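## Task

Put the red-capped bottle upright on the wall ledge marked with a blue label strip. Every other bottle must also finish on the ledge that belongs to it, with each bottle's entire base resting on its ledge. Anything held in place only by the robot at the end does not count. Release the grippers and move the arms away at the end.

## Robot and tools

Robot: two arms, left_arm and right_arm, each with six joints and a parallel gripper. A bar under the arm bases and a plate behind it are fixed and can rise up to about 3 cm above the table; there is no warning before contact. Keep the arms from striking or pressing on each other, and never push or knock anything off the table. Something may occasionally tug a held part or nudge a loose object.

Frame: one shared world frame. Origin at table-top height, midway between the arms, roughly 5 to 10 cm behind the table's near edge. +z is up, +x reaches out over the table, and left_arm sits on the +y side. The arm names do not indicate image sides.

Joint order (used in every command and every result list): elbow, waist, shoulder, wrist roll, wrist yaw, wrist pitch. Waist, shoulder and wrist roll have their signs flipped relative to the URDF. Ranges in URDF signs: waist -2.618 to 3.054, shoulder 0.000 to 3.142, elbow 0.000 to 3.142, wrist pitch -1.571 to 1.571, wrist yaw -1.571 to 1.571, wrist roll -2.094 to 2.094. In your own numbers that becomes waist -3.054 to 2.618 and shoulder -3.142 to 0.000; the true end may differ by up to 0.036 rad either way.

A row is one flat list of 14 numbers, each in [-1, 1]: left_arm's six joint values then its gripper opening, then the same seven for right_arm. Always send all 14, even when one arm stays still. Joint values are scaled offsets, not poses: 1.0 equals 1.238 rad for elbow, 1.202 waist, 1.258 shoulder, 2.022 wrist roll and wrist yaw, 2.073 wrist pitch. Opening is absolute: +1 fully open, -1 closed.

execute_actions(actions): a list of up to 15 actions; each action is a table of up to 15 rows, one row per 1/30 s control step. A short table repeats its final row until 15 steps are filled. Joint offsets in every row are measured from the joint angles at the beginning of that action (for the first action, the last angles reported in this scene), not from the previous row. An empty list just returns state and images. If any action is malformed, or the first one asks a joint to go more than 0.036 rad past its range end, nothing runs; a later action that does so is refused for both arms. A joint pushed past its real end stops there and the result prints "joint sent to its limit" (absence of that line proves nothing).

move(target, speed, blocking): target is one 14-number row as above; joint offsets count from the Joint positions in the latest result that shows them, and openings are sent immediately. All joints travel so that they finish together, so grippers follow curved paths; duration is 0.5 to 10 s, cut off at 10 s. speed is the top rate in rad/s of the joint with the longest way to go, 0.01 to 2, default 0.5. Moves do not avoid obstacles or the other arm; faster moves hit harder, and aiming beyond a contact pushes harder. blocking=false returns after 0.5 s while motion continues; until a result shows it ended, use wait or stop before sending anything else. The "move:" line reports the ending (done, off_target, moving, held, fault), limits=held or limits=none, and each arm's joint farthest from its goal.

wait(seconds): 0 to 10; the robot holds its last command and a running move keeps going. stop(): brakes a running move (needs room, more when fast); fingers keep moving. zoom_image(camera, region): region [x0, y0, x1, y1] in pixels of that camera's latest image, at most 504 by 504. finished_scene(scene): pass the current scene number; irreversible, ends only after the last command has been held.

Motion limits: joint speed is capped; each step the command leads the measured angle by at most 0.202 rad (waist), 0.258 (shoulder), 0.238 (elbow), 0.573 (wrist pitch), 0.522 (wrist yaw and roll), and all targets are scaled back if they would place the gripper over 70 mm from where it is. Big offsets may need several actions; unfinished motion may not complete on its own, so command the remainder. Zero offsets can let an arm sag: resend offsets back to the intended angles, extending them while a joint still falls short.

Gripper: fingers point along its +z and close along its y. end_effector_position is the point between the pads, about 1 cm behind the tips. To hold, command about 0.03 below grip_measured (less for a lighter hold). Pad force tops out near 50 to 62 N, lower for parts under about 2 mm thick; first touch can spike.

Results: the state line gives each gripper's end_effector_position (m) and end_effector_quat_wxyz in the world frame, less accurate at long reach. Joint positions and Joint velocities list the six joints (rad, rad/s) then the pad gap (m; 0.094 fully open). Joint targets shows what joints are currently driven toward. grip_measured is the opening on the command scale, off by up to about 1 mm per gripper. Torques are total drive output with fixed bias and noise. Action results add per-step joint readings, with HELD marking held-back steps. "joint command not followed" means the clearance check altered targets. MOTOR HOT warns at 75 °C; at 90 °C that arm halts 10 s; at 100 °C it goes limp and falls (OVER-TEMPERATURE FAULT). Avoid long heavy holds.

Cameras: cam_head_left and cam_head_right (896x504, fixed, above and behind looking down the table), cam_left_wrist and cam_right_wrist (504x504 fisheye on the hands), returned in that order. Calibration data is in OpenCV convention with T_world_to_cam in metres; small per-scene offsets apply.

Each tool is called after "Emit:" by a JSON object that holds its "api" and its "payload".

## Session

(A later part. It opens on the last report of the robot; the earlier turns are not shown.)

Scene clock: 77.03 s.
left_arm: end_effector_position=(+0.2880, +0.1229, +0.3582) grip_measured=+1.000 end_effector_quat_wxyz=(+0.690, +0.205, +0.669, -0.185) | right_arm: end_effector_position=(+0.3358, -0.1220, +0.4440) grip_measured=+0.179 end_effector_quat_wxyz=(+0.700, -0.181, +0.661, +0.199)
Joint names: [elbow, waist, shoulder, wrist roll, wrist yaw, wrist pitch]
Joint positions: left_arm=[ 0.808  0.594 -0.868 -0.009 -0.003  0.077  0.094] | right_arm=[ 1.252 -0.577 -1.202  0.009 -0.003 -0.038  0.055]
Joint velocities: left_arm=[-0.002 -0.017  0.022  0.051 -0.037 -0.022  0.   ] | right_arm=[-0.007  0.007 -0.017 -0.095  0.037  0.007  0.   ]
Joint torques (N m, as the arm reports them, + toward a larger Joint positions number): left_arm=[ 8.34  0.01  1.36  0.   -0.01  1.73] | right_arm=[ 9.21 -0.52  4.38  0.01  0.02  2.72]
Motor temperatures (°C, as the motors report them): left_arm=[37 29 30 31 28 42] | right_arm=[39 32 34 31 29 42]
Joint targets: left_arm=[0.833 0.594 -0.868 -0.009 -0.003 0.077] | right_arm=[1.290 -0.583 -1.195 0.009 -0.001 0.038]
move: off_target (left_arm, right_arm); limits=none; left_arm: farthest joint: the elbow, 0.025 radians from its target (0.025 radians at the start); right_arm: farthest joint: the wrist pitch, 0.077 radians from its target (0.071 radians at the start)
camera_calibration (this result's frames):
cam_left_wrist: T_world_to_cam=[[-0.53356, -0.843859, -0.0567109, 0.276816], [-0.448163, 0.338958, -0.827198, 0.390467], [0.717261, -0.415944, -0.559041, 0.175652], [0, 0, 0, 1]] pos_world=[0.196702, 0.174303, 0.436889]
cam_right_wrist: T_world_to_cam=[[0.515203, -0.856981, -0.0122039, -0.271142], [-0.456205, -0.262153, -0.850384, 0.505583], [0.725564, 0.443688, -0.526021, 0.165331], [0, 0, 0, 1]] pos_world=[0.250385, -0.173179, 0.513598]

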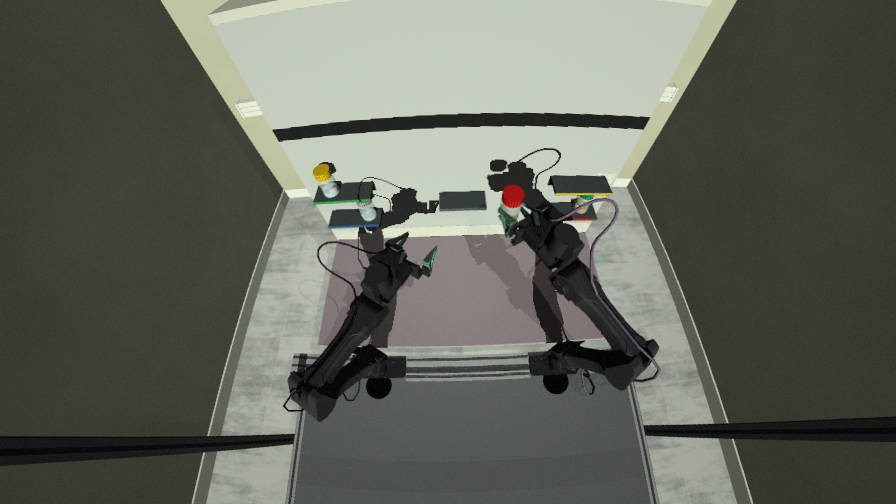

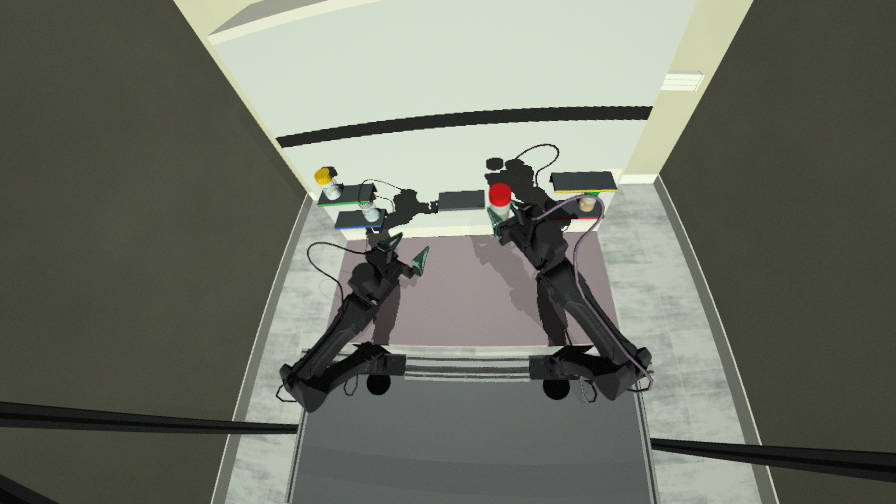

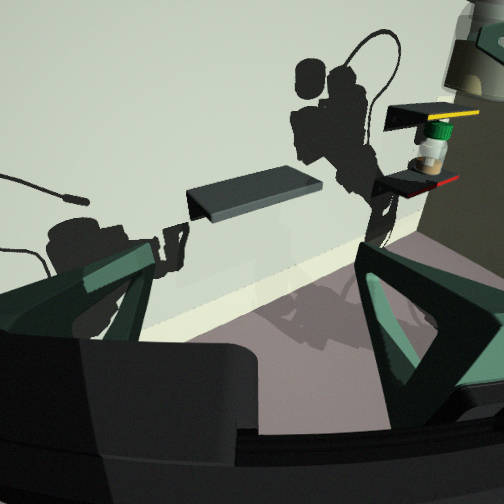

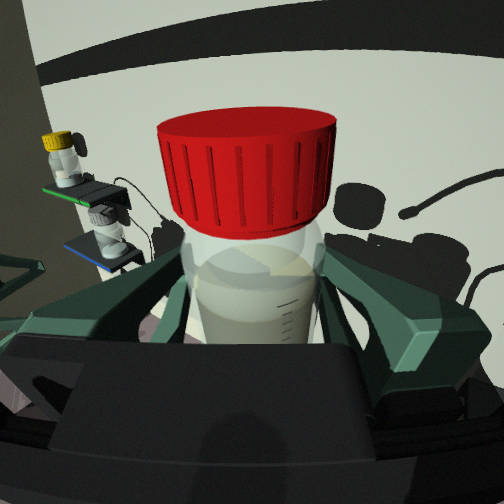

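Emit:
{"api": "execute_actions", "payload": {"actions": []}}

Scene clock: 96.77 s.
left_arm: end_effector_position=(+0.2880, +0.1229, +0.3582) grip_measured=+1.000 end_effector_quat_wxyz=(+0.690, +0.205, +0.669, -0.185) | right_arm: end_effector_position=(+0.3358, -0.1220, +0.4440) grip_measured=+0.179 end_effector_quat_wxyz=(+0.700, -0.181, +0.661, +0.199)
Joint names: [elbow, waist, shoulder, wrist roll, wrist yaw, wrist pitch]
Joint positions: left_arm=[ 0.808  0.594 -0.868 -0.009 -0.003  0.077  0.094] | right_arm=[ 1.252 -0.577 -1.202  0.009 -0.003 -0.038  0.055]
Joint velocities: left_arm=[-0.002  0.007  0.017  0.037  0.022 -0.007  0.   ] | right_arm=[ 0.007 -0.007  0.012 -0.037 -0.037  0.11  -0.001]
Joint torques (N m, as the arm reports them, + toward a larger Joint positions number): left_arm=[ 8.32  0.01  1.35  0.   -0.01  1.73] | right_arm=[ 9.18 -0.42  4.39  0.01  0.06  2.73]
Motor temperatures (°C, as the motors report them): left_arm=[38 29 30 31 28 43] | right_arm=[40 32 32 31 29 45]
Joint targets: left_arm=[0.833 0.594 -0.868 -0.009 -0.003 0.077] | right_arm=[1.290 -0.583 -1.195 0.009 -0.001 0.038]
camera_calibration (this result's frames):
cam_left_wrist: T_world_to_cam=[[-0.53356, -0.843859, -0.0567109, 0.276816], [-0.448163, 0.338958, -0.827198, 0.390467], [0.717261, -0.415944, -0.559041, 0.175652], [0, 0, 0, 1]] pos_world=[0.196702, 0.174303, 0.436889]
cam_right_wrist: T_world_to_cam=[[0.515203, -0.856981, -0.0122039, -0.271142], [-0.456205, -0.262153, -0.850384, 0.505583], [0.725564, 0.443688, -0.526021, 0.165331], [0, 0, 0, 1]] pos_world=[0.250385, -0.173179, 0.513598]

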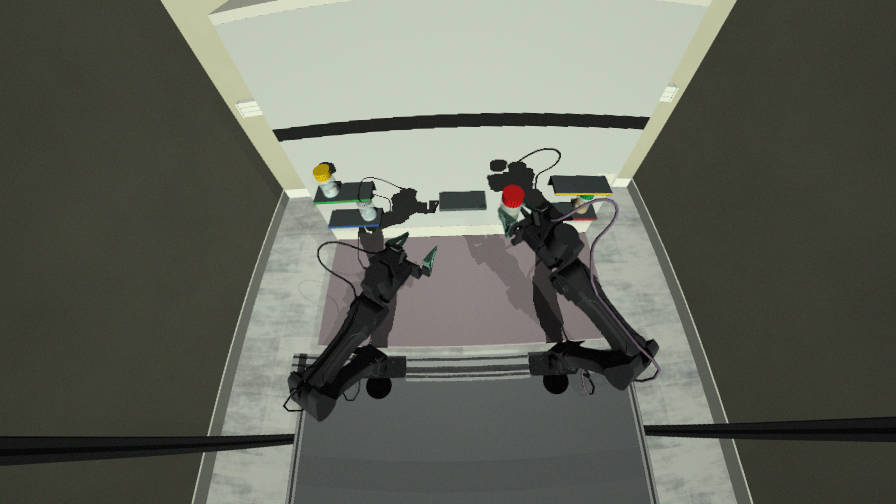

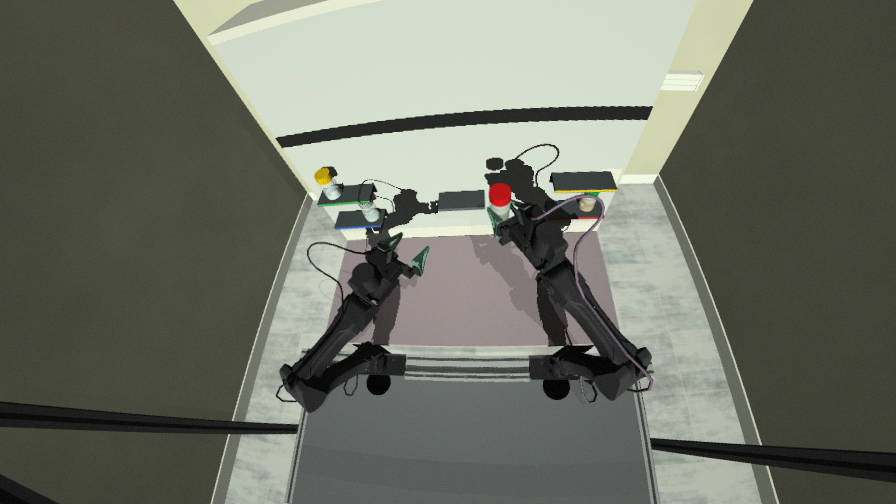

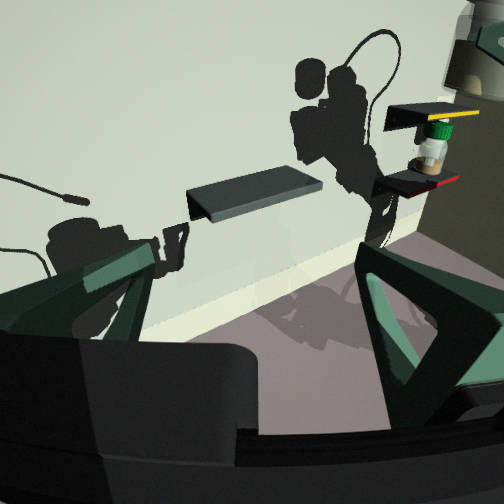

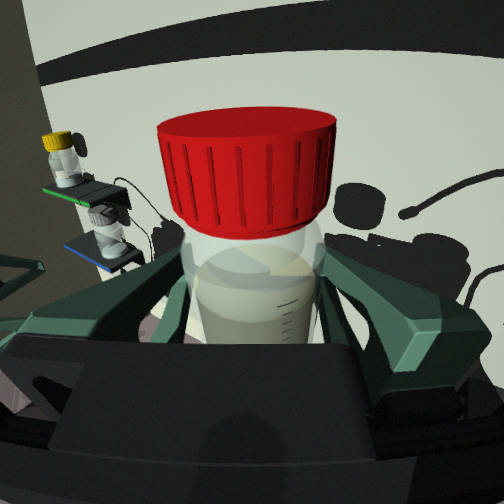

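Emit:
{"api": "move", "payload": {"target": [0.02,0,0,0,0,0.01,1, 0.307,0,-0.561,0,0,0.221,0.1], "speed": 0.5}}

Scene clock: 105.37 s.
left_arm: end_effector_position=(+0.2879, +0.1229, +0.3597) grip_measured=+1.000 end_effector_quat_wxyz=(+0.692, +0.204, +0.667, -0.185) | right_arm: end_effector_position=(+0.5091, -0.0156, +0.3448) grip_measured=+0.179 end_effector_quat_wxyz=(+0.691, -0.184, +0.671, +0.196)
Joint names: [elbow, waist, shoulder, wrist roll, wrist yaw, wrist pitch]
Joint positions: left_arm=[ 0.808  0.594 -0.868 -0.009 -0.003  0.083  0.094] | right_arm=[ 1.578 -0.577 -1.937  0.009 -0.003  0.343  0.055]
Joint velocities: left_arm=[ 0.007 -0.012 -0.002  0.007 -0.051  0.022  0.   ] | right_arm=[ 0.002  0.002  0.002 -0.007  0.007 -0.037 -0.   ]
Joint torques (N m, as the arm reports them, + toward a larger Joint positions number): left_arm=[ 8.33  0.01  1.36 -0.01 -0.01  1.86] | right_arm=[10.89 -0.04 14.25  0.01  0.03  2.73]
Motor temperatures (°C, as the motors report them): left_arm=[39 29 30 31 28 43] | right_arm=[41 32 33 31 29 46]
Joint targets: left_arm=[0.833 0.594 -0.868 -0.009 -0.003 0.098] | right_arm=[1.632 -0.577 -1.908 0.009 -0.003 0.420]
move: off_target (left_arm, right_arm); limits=none; left_arm: farthest joint: the elbow, 0.025 radians from its target (0.025 radians at the start); right_arm: farthest joint: the wrist pitch, 0.077 radians from its target (0.458 radians at the start)
camera_calibration (this result's frames):
cam_left_wrist: T_world_to_cam=[[-0.533399, -0.843959, -0.0567259, 0.276834], [-0.443828, 0.336336, -0.830599, 0.392001], [0.720071, -0.417864, -0.553975, 0.174135], [0, 0, 0, 1]] pos_world=[0.196255, 0.174557, 0.437765]
cam_right_wrist: T_world_to_cam=[[0.515347, -0.856895, -0.0122009, -0.270581], [-0.476182, -0.274486, -0.835409, 0.532989], [0.712509, 0.436335, -0.549493, -0.0451437], [0, 0, 0, 1]] pos_world=[0.425408, -0.0658631, 0.417156]

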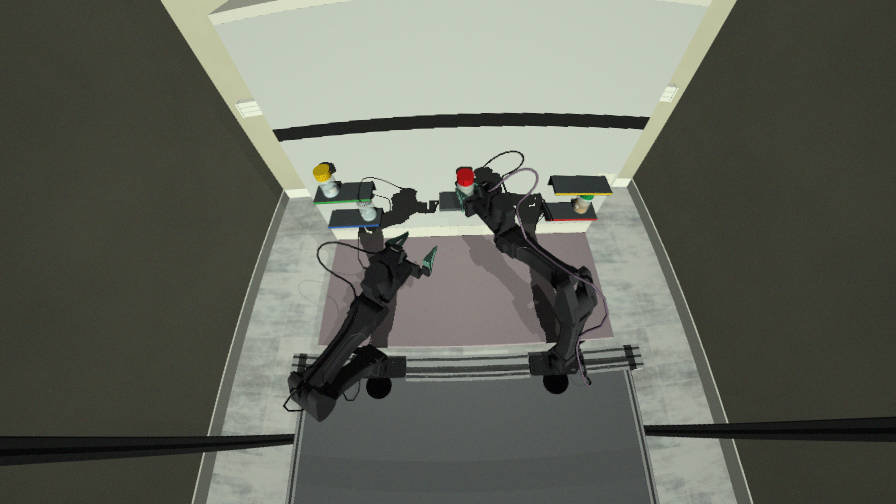

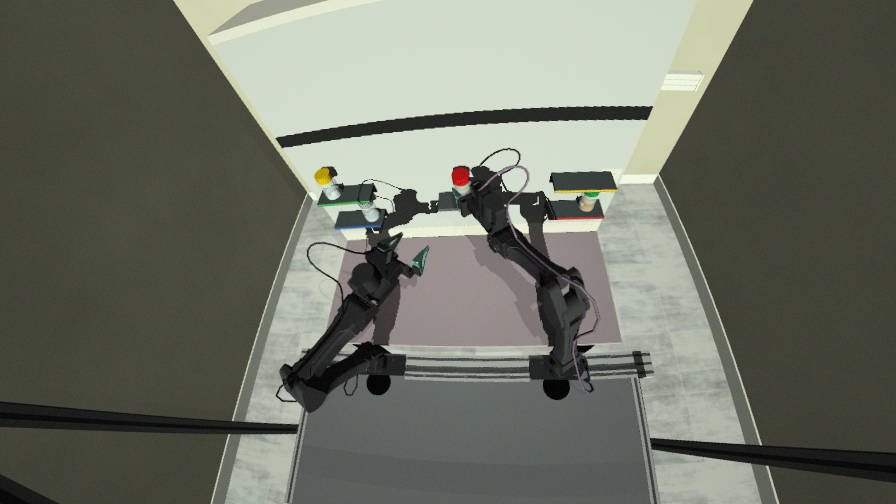

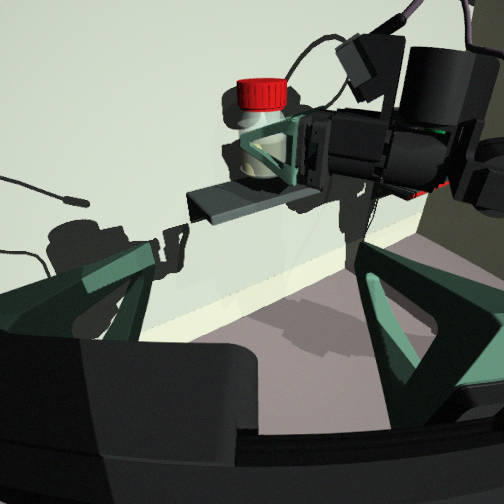

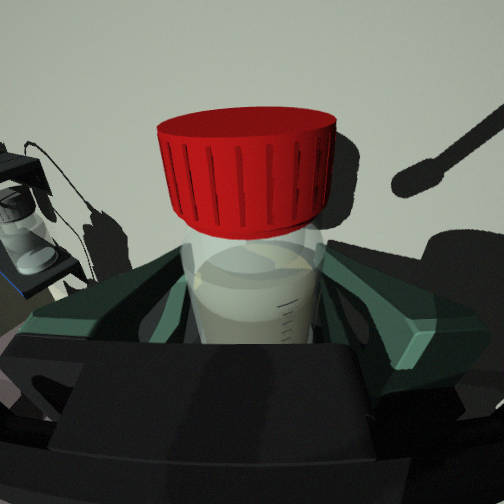

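Emit:
{"api": "execute_actions", "payload": {"actions": [[[0.02,0,0,0,0,0.007,1,0.040,0,0.023,0,0,0.039,0.1],[0.02,0,0,0,0,0.007,1,0.036,0,0.023,0,0,0.041,0.1],[0.02,0,0,0,0,0.007,1,0.032,0,0.023,0,0,0.043,0.1],[0.02,0,0,0,0,0.007,1,0.028,0,0.023,0,0,0.045,0.1],[0.02,0,0,0,0,0.007,1,0.024,0,0.023,0,0,0.047,0.1],[0.02,0,0,0,0,0.007,1,0.020,0,0.023,0,0,0.049,0.1],[0.02,0,0,0,0,0.007,1,0.016,0,0.023,0,0,0.051,0.1],[0.02,0,0,0,0,0.007,1,0.012,0,0.023,0,0,0.053,0.1],[0.02,0,0,0,0,0.007,1,0.008,0,0.023,0,0,0.055,0.1],[0.02,0,0,0,0,0.007,1,0.004,0,0.023,0,0,0.057,0.1],[0.02,0,0,0,0,0.007,1,0,0,0.023,0,0,0.059,0.1],[0.02,0,0,0,0,0.007,1,-0.004,0,0.023,0,0,0.061,0.1],[0.02,0,0,0,0,0.007,1,-0.008,0,0.023,0,0,0.063,0.1]]]}}

Emit:
{"api": "wait", "payload": {"seconds": 0.5}}

Scene clock: 117.37 s.
left_arm: end_effector_position=(+0.2879, +0.1229, +0.3597) grip_measured=+1.000 end_effector_quat_wxyz=(+0.692, +0.204, +0.667, -0.185) | right_arm: end_effector_position=(+0.5086, -0.0160, +0.3490) grip_measured=+0.179 end_effector_quat_wxyz=(+0.702, -0.181, +0.660, +0.199)
Joint names: [elbow, waist, shoulder, wrist roll, wrist yaw, wrist pitch]
Joint positions: left_arm=[ 0.808  0.594 -0.868 -0.009 -0.003  0.083  0.094] | right_arm=[ 1.562 -0.577 -1.937  0.009 -0.003  0.392  0.055]
Joint velocities: left_arm=[-0.002  0.012  0.002 -0.022 -0.007 -0.139  0.   ] | right_arm=[-0.071  0.007  0.012 -0.022 -0.022 -0.022 -0.   ]
Joint torques (N m, as the arm reports them, + toward a larger Joint positions number): left_arm=[ 8.32  0.    1.36 -0.01 -0.01  1.86] | right_arm=[ 7.45 -0.02 14.2   0.02  0.03  2.79]
Motor temperatures (°C, as the motors report them): left_arm=[39 29 30 31 28 43] | right_arm=[42 32 37 31 29 47]
Joint targets: left_arm=[0.833 0.594 -0.868 -0.009 -0.003 0.098] | right_arm=[1.568 -0.577 -1.908 0.009 -0.003 0.474]
Step readings (joint positions):
0: left_arm=[0.808 0.594 -0.868 -0.009 -0.003 0.083] | right_arm=[1.578 -0.577 -1.937 0.009 -0.003 0.343]
1: left_arm=[0.808 0.594 -0.868 -0.009 -0.003 0.083] | right_arm=[1.578 -0.577 -1.937 0.009 -0.003 0.344]
2: left_arm=[0.808 0.594 -0.868 -0.009 -0.003 0.083] | right_arm=[1.578 -0.577 -1.937 0.009 -0.003 0.345]
4: left_arm=[0.808 0.594 -0.868 -0.009 -0.003 0.083] | right_arm=[1.578 -0.577 -1.937 0.009 -0.003 0.348]
8: left_arm=[0.808 0.594 -0.868 -0.009 -0.003 0.083] | right_arm=[1.578 -0.577 -1.937 0.009 -0.003 0.361]
15: Joint positions above
camera_calibration (this result's frames):
cam_left_wrist: T_world_to_cam=[[-0.533399, -0.843959, -0.0567259, 0.276834], [-0.443828, 0.336336, -0.830599, 0.392001], [0.720071, -0.417864, -0.553975, 0.174135], [0, 0, 0, 1]] pos_world=[0.196255, 0.174557, 0.437765]
cam_right_wrist: T_world_to_cam=[[0.515176, -0.856998, -0.012205, -0.270519], [-0.452333, -0.259765, -0.853181, 0.530429], [0.728003, 0.445059, -0.521473, -0.0597543], [0, 0, 0, 1]] pos_world=[0.422796, -0.0674534, 0.41809]

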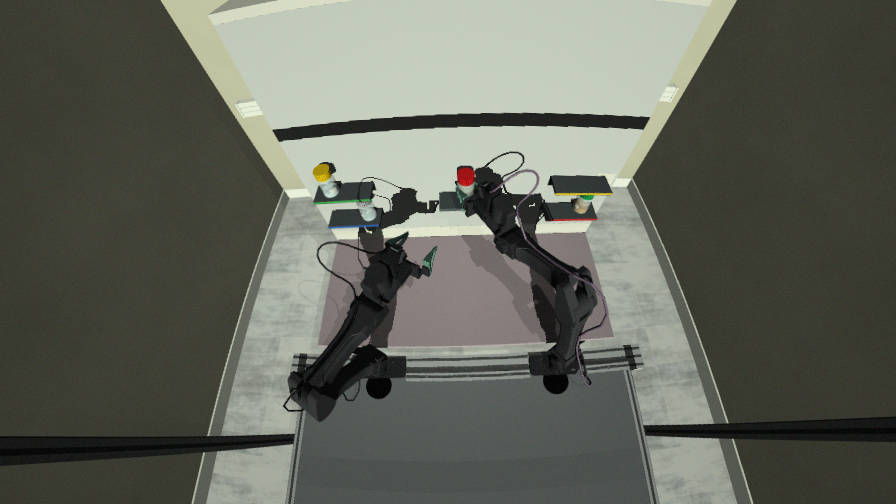

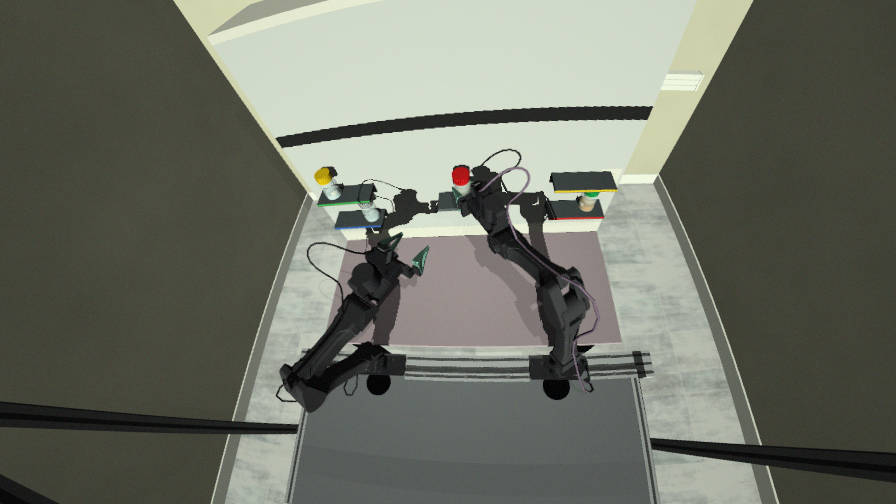

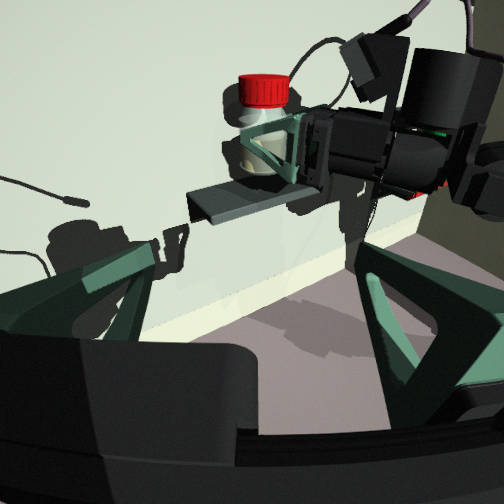

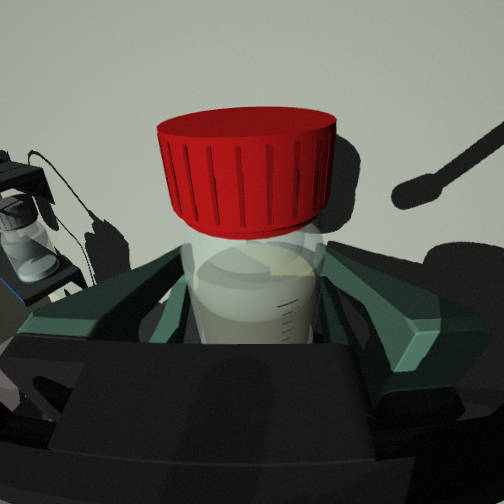

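Scene clock: 117.87 s.
left_arm: end_effector_position=(+0.2879, +0.1229, +0.3597) grip_measured=+1.000 end_effector_quat_wxyz=(+0.692, +0.204, +0.667, -0.185) | right_arm: end_effector_position=(+0.5084, -0.0161, +0.3468) grip_measured=+0.179 end_effector_quat_wxyz=(+0.701, -0.181, +0.660, +0.199)
Joint names: [elbow, waist, shoulder, wrist roll, wrist yaw, wrist pitch]
Joint positions: left_arm=[ 0.808  0.594 -0.868 -0.009 -0.003  0.083  0.094] | right_arm=[ 1.555 -0.577 -1.937  0.009 -0.003  0.397  0.055]
Joint velocities: left_arm=[ 0.012 -0.002  0.002 -0.007  0.007 -0.037  0.   ] | right_arm=[ 0.017  0.002  0.017  0.051  0.007  0.037 -0.001]
Joint torques (N m, as the arm reports them, + toward a larger Joint positions number): left_arm=[ 8.32  0.    1.34  0.   -0.01  1.86] | right_arm=[ 7.38  0.   14.24 -0.01  0.04  2.73]
Motor temperatures (°C, as the motors report them): left_arm=[39 29 30 31 28 43] | right_arm=[42 32 38 31 29 47]
Joint targets: left_arm=[0.833 0.594 -0.868 -0.009 -0.003 0.098] | right_arm=[1.568 -0.577 -1.908 0.009 -0.003 0.474]
wait: 0.50 s; at rest by 0.43 s
camera_calibration (this result's frames):
cam_left_wrist: T_world_to_cam=[[-0.533399, -0.843959, -0.0567259, 0.276834], [-0.443828, 0.336336, -0.830599, 0.392001], [0.720071, -0.417864, -0.553975, 0.174135], [0, 0, 0, 1]] pos_world=[0.196255, 0.174557, 0.437765]
cam_right_wrist: T_world_to_cam=[[0.515186, -0.856992, -0.0122046, -0.270511], [-0.453717, -0.260619, -0.852185, 0.528832], [0.727134, 0.444571, -0.523099, -0.0597942], [0, 0, 0, 1]] pos_world=[0.422782, -0.0674196, 0.416082]

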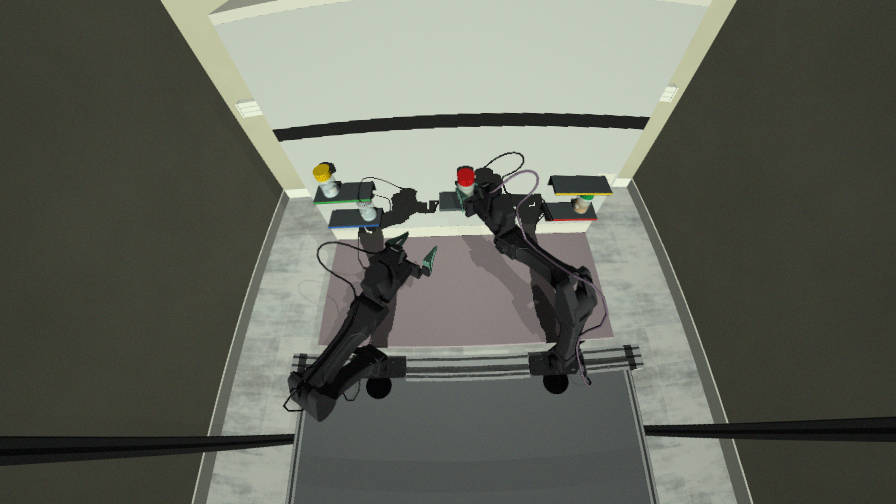

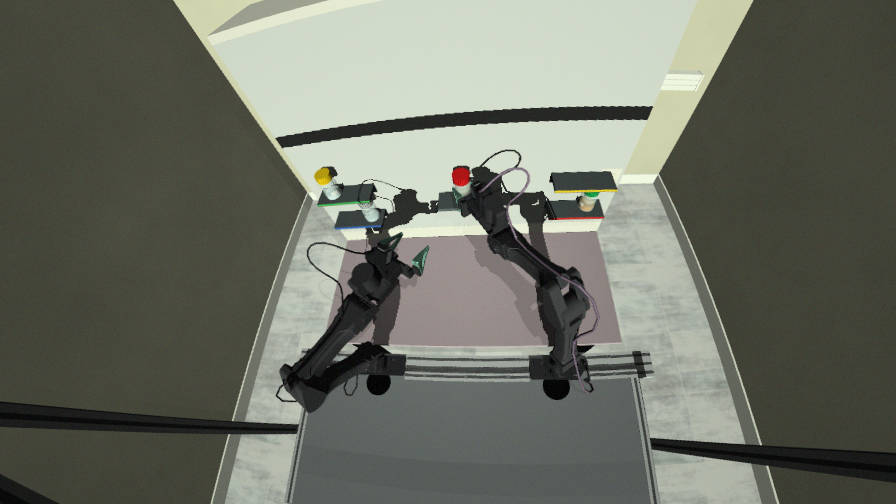

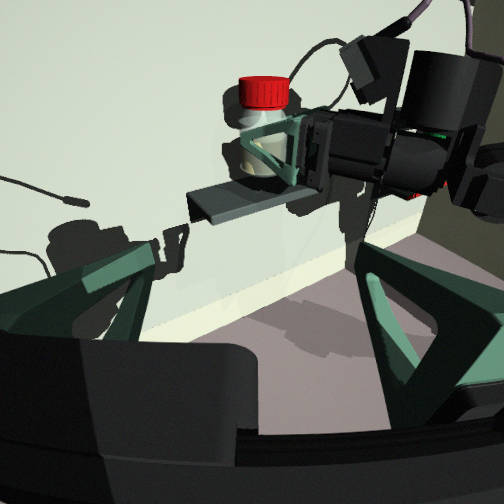

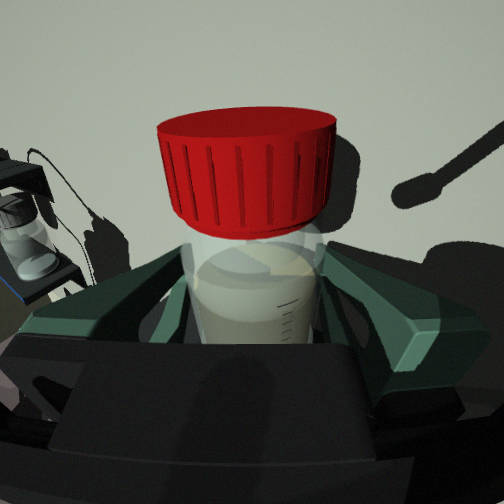

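Emit:
{"api": "move", "payload": {"target": [0.02,0,0,0,0,0.007,1,-0.046,0,0.023,0,0,0.055,0.1], "speed": 0.06}}

Scene clock: 124.30 s.
left_arm: end_effector_position=(+0.2879, +0.1229, +0.3597) grip_measured=+1.000 end_effector_quat_wxyz=(+0.692, +0.204, +0.667, -0.185) | right_arm: end_effector_position=(+0.5089, -0.0154, +0.3251) grip_measured=+0.179 end_effector_quat_wxyz=(+0.698, -0.181, +0.664, +0.198)
Joint names: [elbow, waist, shoulder, wrist roll, wrist yaw, wrist pitch]
Joint positions: left_arm=[ 0.808  0.594 -0.868 -0.009 -0.003  0.083  0.094] | right_arm=[ 1.494 -0.577 -1.949  0.008 -0.003  0.46   0.055]
Joint velocities: left_arm=[ 0.002  0.007  0.012  0.022 -0.007  0.081  0.   ] | right_arm=[-0.002 -0.002  0.007  0.081  0.022  0.022  0.   ]
Joint torques (N m, as the arm reports them, + toward a larger Joint positions number): left_arm=[ 8.33  0.    1.36  0.   -0.01  1.87] | right_arm=[ 6.47 -0.02 15.56  0.01  0.02  2.45]
Motor temperatures (°C, as the motors report them): left_arm=[39 29 30 31 28 43] | right_arm=[41 32 39 31 29 47]
Joint targets: left_arm=[0.833 0.594 -0.868 -0.009 -0.003 0.098] | right_arm=[1.498 -0.577 -1.908 0.009 -0.003 0.511]
move: off_target (left_arm, right_arm); limits=none; left_arm: farthest joint: the elbow, 0.025 radians from its target (0.025 radians at the start); right_arm: farthest joint: the wrist pitch, 0.051 radians from its target (0.113 radians at the start)
camera_calibration (this result's frames):
cam_left_wrist: T_world_to_cam=[[-0.533399, -0.843959, -0.0567259, 0.276834], [-0.443828, 0.336336, -0.830599, 0.392001], [0.720071, -0.417864, -0.553975, 0.174135], [0, 0, 0, 1]] pos_world=[0.196255, 0.174557, 0.437765]
cam_right_wrist: T_world_to_cam=[[0.514955, -0.857113, -0.0133657, -0.269955], [-0.461489, -0.264056, -0.846937, 0.512947], [0.722392, 0.442302, -0.531525, -0.0667161], [0, 0, 0, 1]] pos_world=[0.423929, -0.066427, 0.395364]

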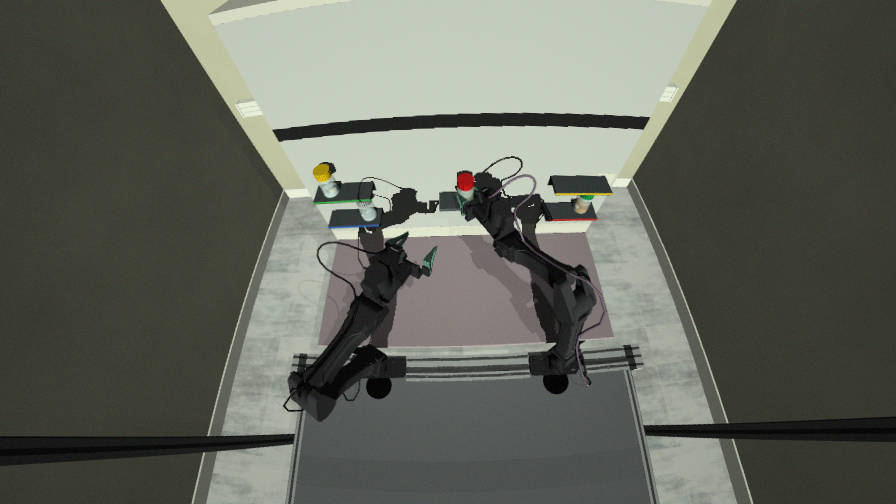

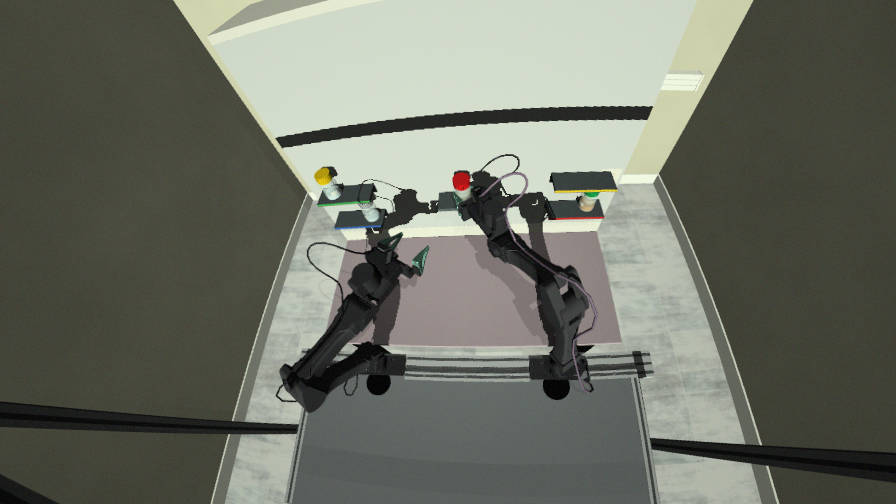

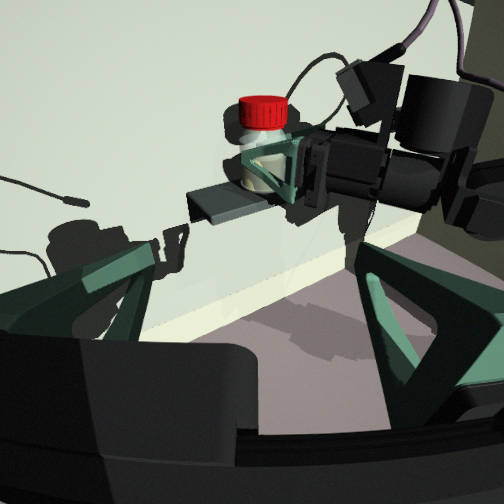

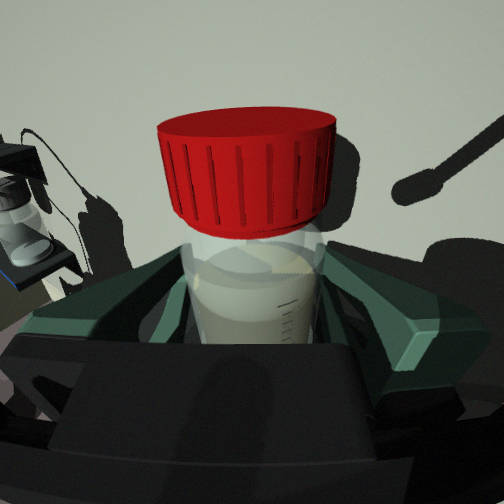

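Emit:
{"api": "zoom_image", "payload": {"camera": "cam_left_wrist", "region": [170,80,370,250]}}

Region (170, 80, 370, 250) of cam_left_wrist's 504x504 image, scaled by 2.520, with more detail than that image has; it fills the top 428 rows of this view, and the rest is white.

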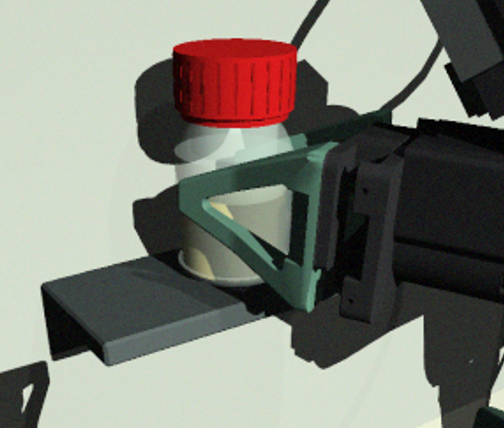

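Emit:
{"api": "execute_actions", "payload": {"actions": [[[0.02,0,0,0,0,0.007,1,0.006,0,0.033,0,0,0.018,0.25],[0.02,0,0,0,0,0.007,1,0.006,0,0.033,0,0,0.018,0.25],[0.02,0,0,0,0,0.007,1,0.006,0,0.033,0,0,0.018,0.25],[0.02,0,0,0,0,0.007,1,0.006,0,0.033,0,0,0.018,0.25],[0.02,0,0,0,0,0.007,1,0.006,0,0.033,0,0,0.018,0.4],[0.02,0,0,0,0,0.007,1,0.006,0,0.033,0,0,0.018,0.4],[0.02,0,0,0,0,0.007,1,0.006,0,0.033,0,0,0.018,0.4],[0.02,0,0,0,0,0.007,1,0.006,0,0.033,0,0,0.018,0.6]]]}}

Emit:
{"api": "wait", "payload": {"seconds": 0.3}}

Scene clock: 137.97 s.
left_arm: end_effector_position=(+0.2879, +0.1229, +0.3597) grip_measured=+1.000 end_effector_quat_wxyz=(+0.692, +0.204, +0.667, -0.185) | right_arm: end_effector_position=(+0.5063, -0.0173, +0.3367) grip_measured=+0.598 end_effector_quat_wxyz=(+0.707, -0.178, +0.654, +0.201)
Joint names: [elbow, waist, shoulder, wrist roll, wrist yaw, wrist pitch]
Joint positions: left_arm=[ 0.808  0.594 -0.868 -0.009 -0.003  0.083  0.094] | right_arm=[ 1.494 -0.577 -1.936  0.008 -0.002  0.475  0.075]
Joint velocities: left_arm=[-0.012  0.017  0.002 -0.037  0.022 -0.051  0.   ] | right_arm=[ 0.002  0.012  0.002 -0.066  0.037 -0.037  0.001]
Joint torques (N m, as the arm reports them, + toward a larger Joint positions number): left_arm=[ 8.33  0.    1.36  0.   -0.01  1.86] | right_arm=[ 6.97  0.29 14.17  0.   -0.02  2.18]
Motor temperatures (°C, as the motors report them): left_arm=[39 29 30 31 28 44] | right_arm=[40 32 42 31 29 46]
Joint targets: left_arm=[0.833 0.594 -0.868 -0.009 -0.003 0.098] | right_arm=[1.502 -0.577 -1.907 0.008 -0.003 0.497]
Step readings (joint positions):
0: left_arm=[0.808 0.594 -0.868 -0.009 -0.003 0.083] | right_arm=[1.494 -0.577 -1.949 0.008 -0.003 0.461]
1: left_arm=[0.808 0.594 -0.868 -0.009 -0.003 0.083] | right_arm=[1.494 -0.577 -1.949 0.008 -0.003 0.461]
2: left_arm=[0.808 0.594 -0.868 -0.009 -0.003 0.083] | right_arm=[1.494 -0.577 -1.949 0.008 -0.002 0.461]
4: left_arm=[0.808 0.594 -0.868 -0.009 -0.003 0.083] | right_arm=[1.494 -0.577 -1.946 0.008 -0.002 0.463]
8: left_arm=[0.808 0.594 -0.868 -0.009 -0.003 0.083] | right_arm=[1.494 -0.577 -1.938 0.008 -0.002 0.470]
15: Joint positions above
camera_calibration (this result's frames):
cam_left_wrist: T_world_to_cam=[[-0.533399, -0.843959, -0.0567259, 0.276834], [-0.443828, 0.336336, -0.830599, 0.392001], [0.720071, -0.417864, -0.553975, 0.174135], [0, 0, 0, 1]] pos_world=[0.196255, 0.174557, 0.437765]
cam_right_wrist: T_world_to_cam=[[0.51451, -0.85738, -0.0134123, -0.269844], [-0.440792, -0.251036, -0.861791, 0.515731], [0.735515, 0.449312, -0.507087, -0.072555], [0, 0, 0, 1]] pos_world=[0.419533, -0.0692922, 0.404042]

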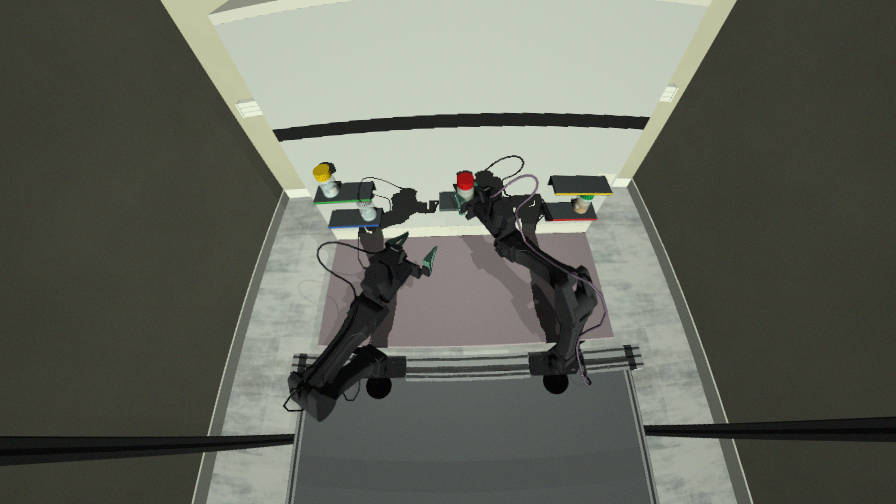

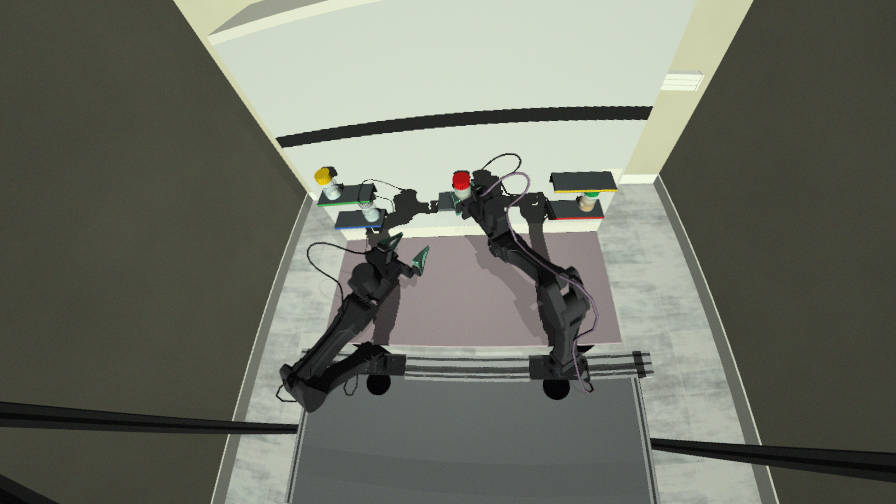

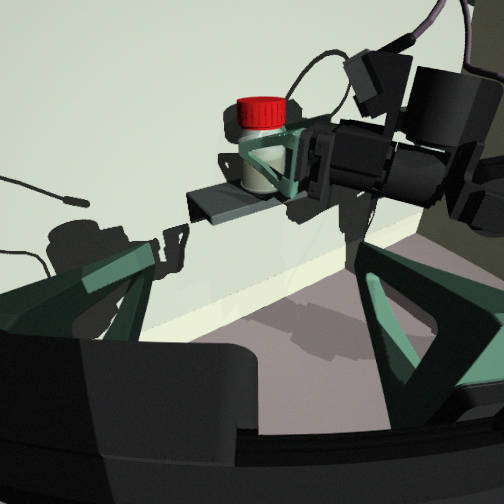

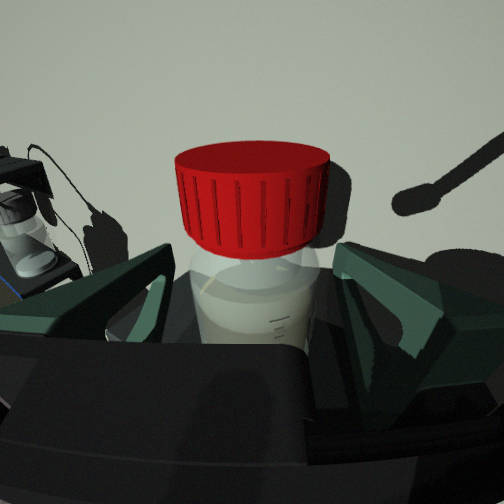

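Scene clock: 138.27 s.
left_arm: end_effector_position=(+0.2879, +0.1229, +0.3597) grip_measured=+1.000 end_effector_quat_wxyz=(+0.692, +0.204, +0.667, -0.185) | right_arm: end_effector_position=(+0.5063, -0.0173, +0.3368) grip_measured=+0.598 end_effector_quat_wxyz=(+0.708, -0.178, +0.654, +0.201)
Joint names: [elbow, waist, shoulder, wrist roll, wrist yaw, wrist pitch]
Joint positions: left_arm=[ 0.808  0.594 -0.868 -0.009 -0.003  0.083  0.094] | right_arm=[ 1.494 -0.577 -1.936  0.008 -0.002  0.476  0.075]
Joint velocities: left_arm=[ 0.012 -0.017  0.002 -0.051 -0.007 -0.007  0.   ] | right_arm=[-0.012  0.002  0.007 -0.051  0.007  0.022 -0.   ]
Joint torques (N m, as the arm reports them, + toward a larger Joint positions number): left_arm=[ 8.32  0.01  1.35  0.   -0.01  1.86] | right_arm=[ 6.82 -0.22 14.15  0.01  0.02  2.13]
Motor temperatures (°C, as the motors report them): left_arm=[39 29 30 31 28 44] | right_arm=[40 32 42 31 29 46]
Joint targets: left_arm=[0.833 0.594 -0.868 -0.009 -0.003 0.098] | right_arm=[1.502 -0.577 -1.907 0.008 -0.003 0.498]
wait: 0.30 s; at rest by 0.17 s
camera_calibration (this result's frames):
cam_left_wrist: T_world_to_cam=[[-0.533399, -0.843959, -0.0567259, 0.276834], [-0.443828, 0.336336, -0.830599, 0.392001], [0.720071, -0.417864, -0.553975, 0.174135], [0, 0, 0, 1]] pos_world=[0.196255, 0.174557, 0.437765]
cam_right_wrist: T_world_to_cam=[[0.514508, -0.857381, -0.0134127, -0.269844], [-0.440512, -0.250864, -0.861984, 0.515735], [0.735684, 0.449406, -0.506758, -0.072695], [0, 0, 0, 1]] pos_world=[0.419505, -0.0693102, 0.404098]

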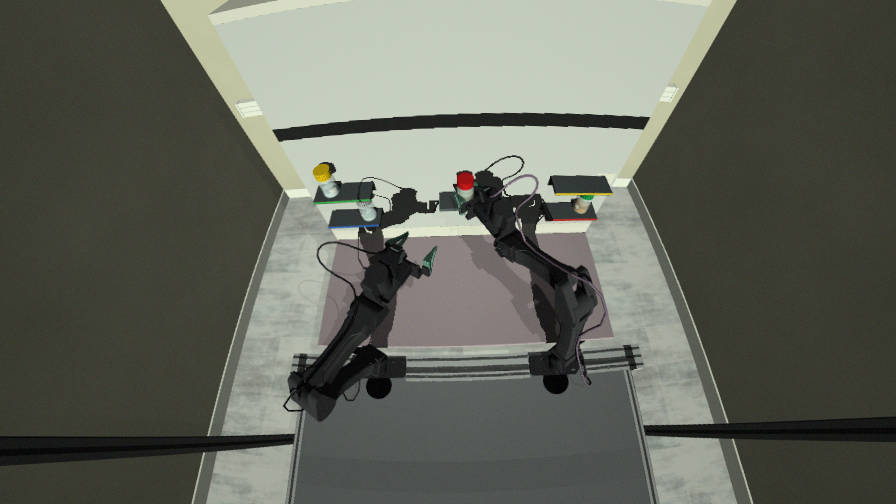

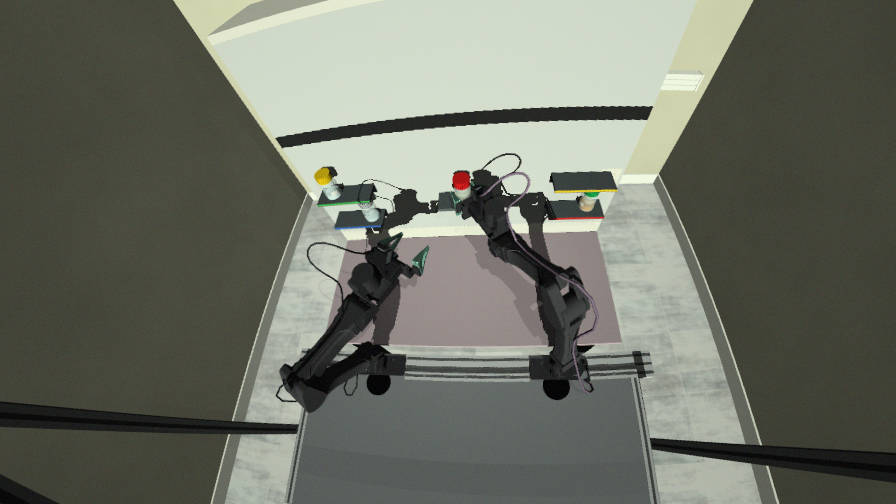

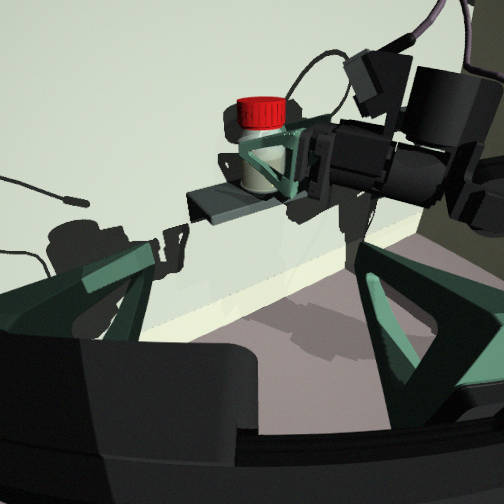

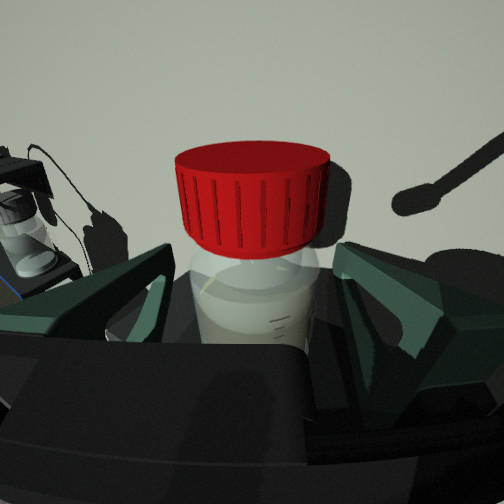

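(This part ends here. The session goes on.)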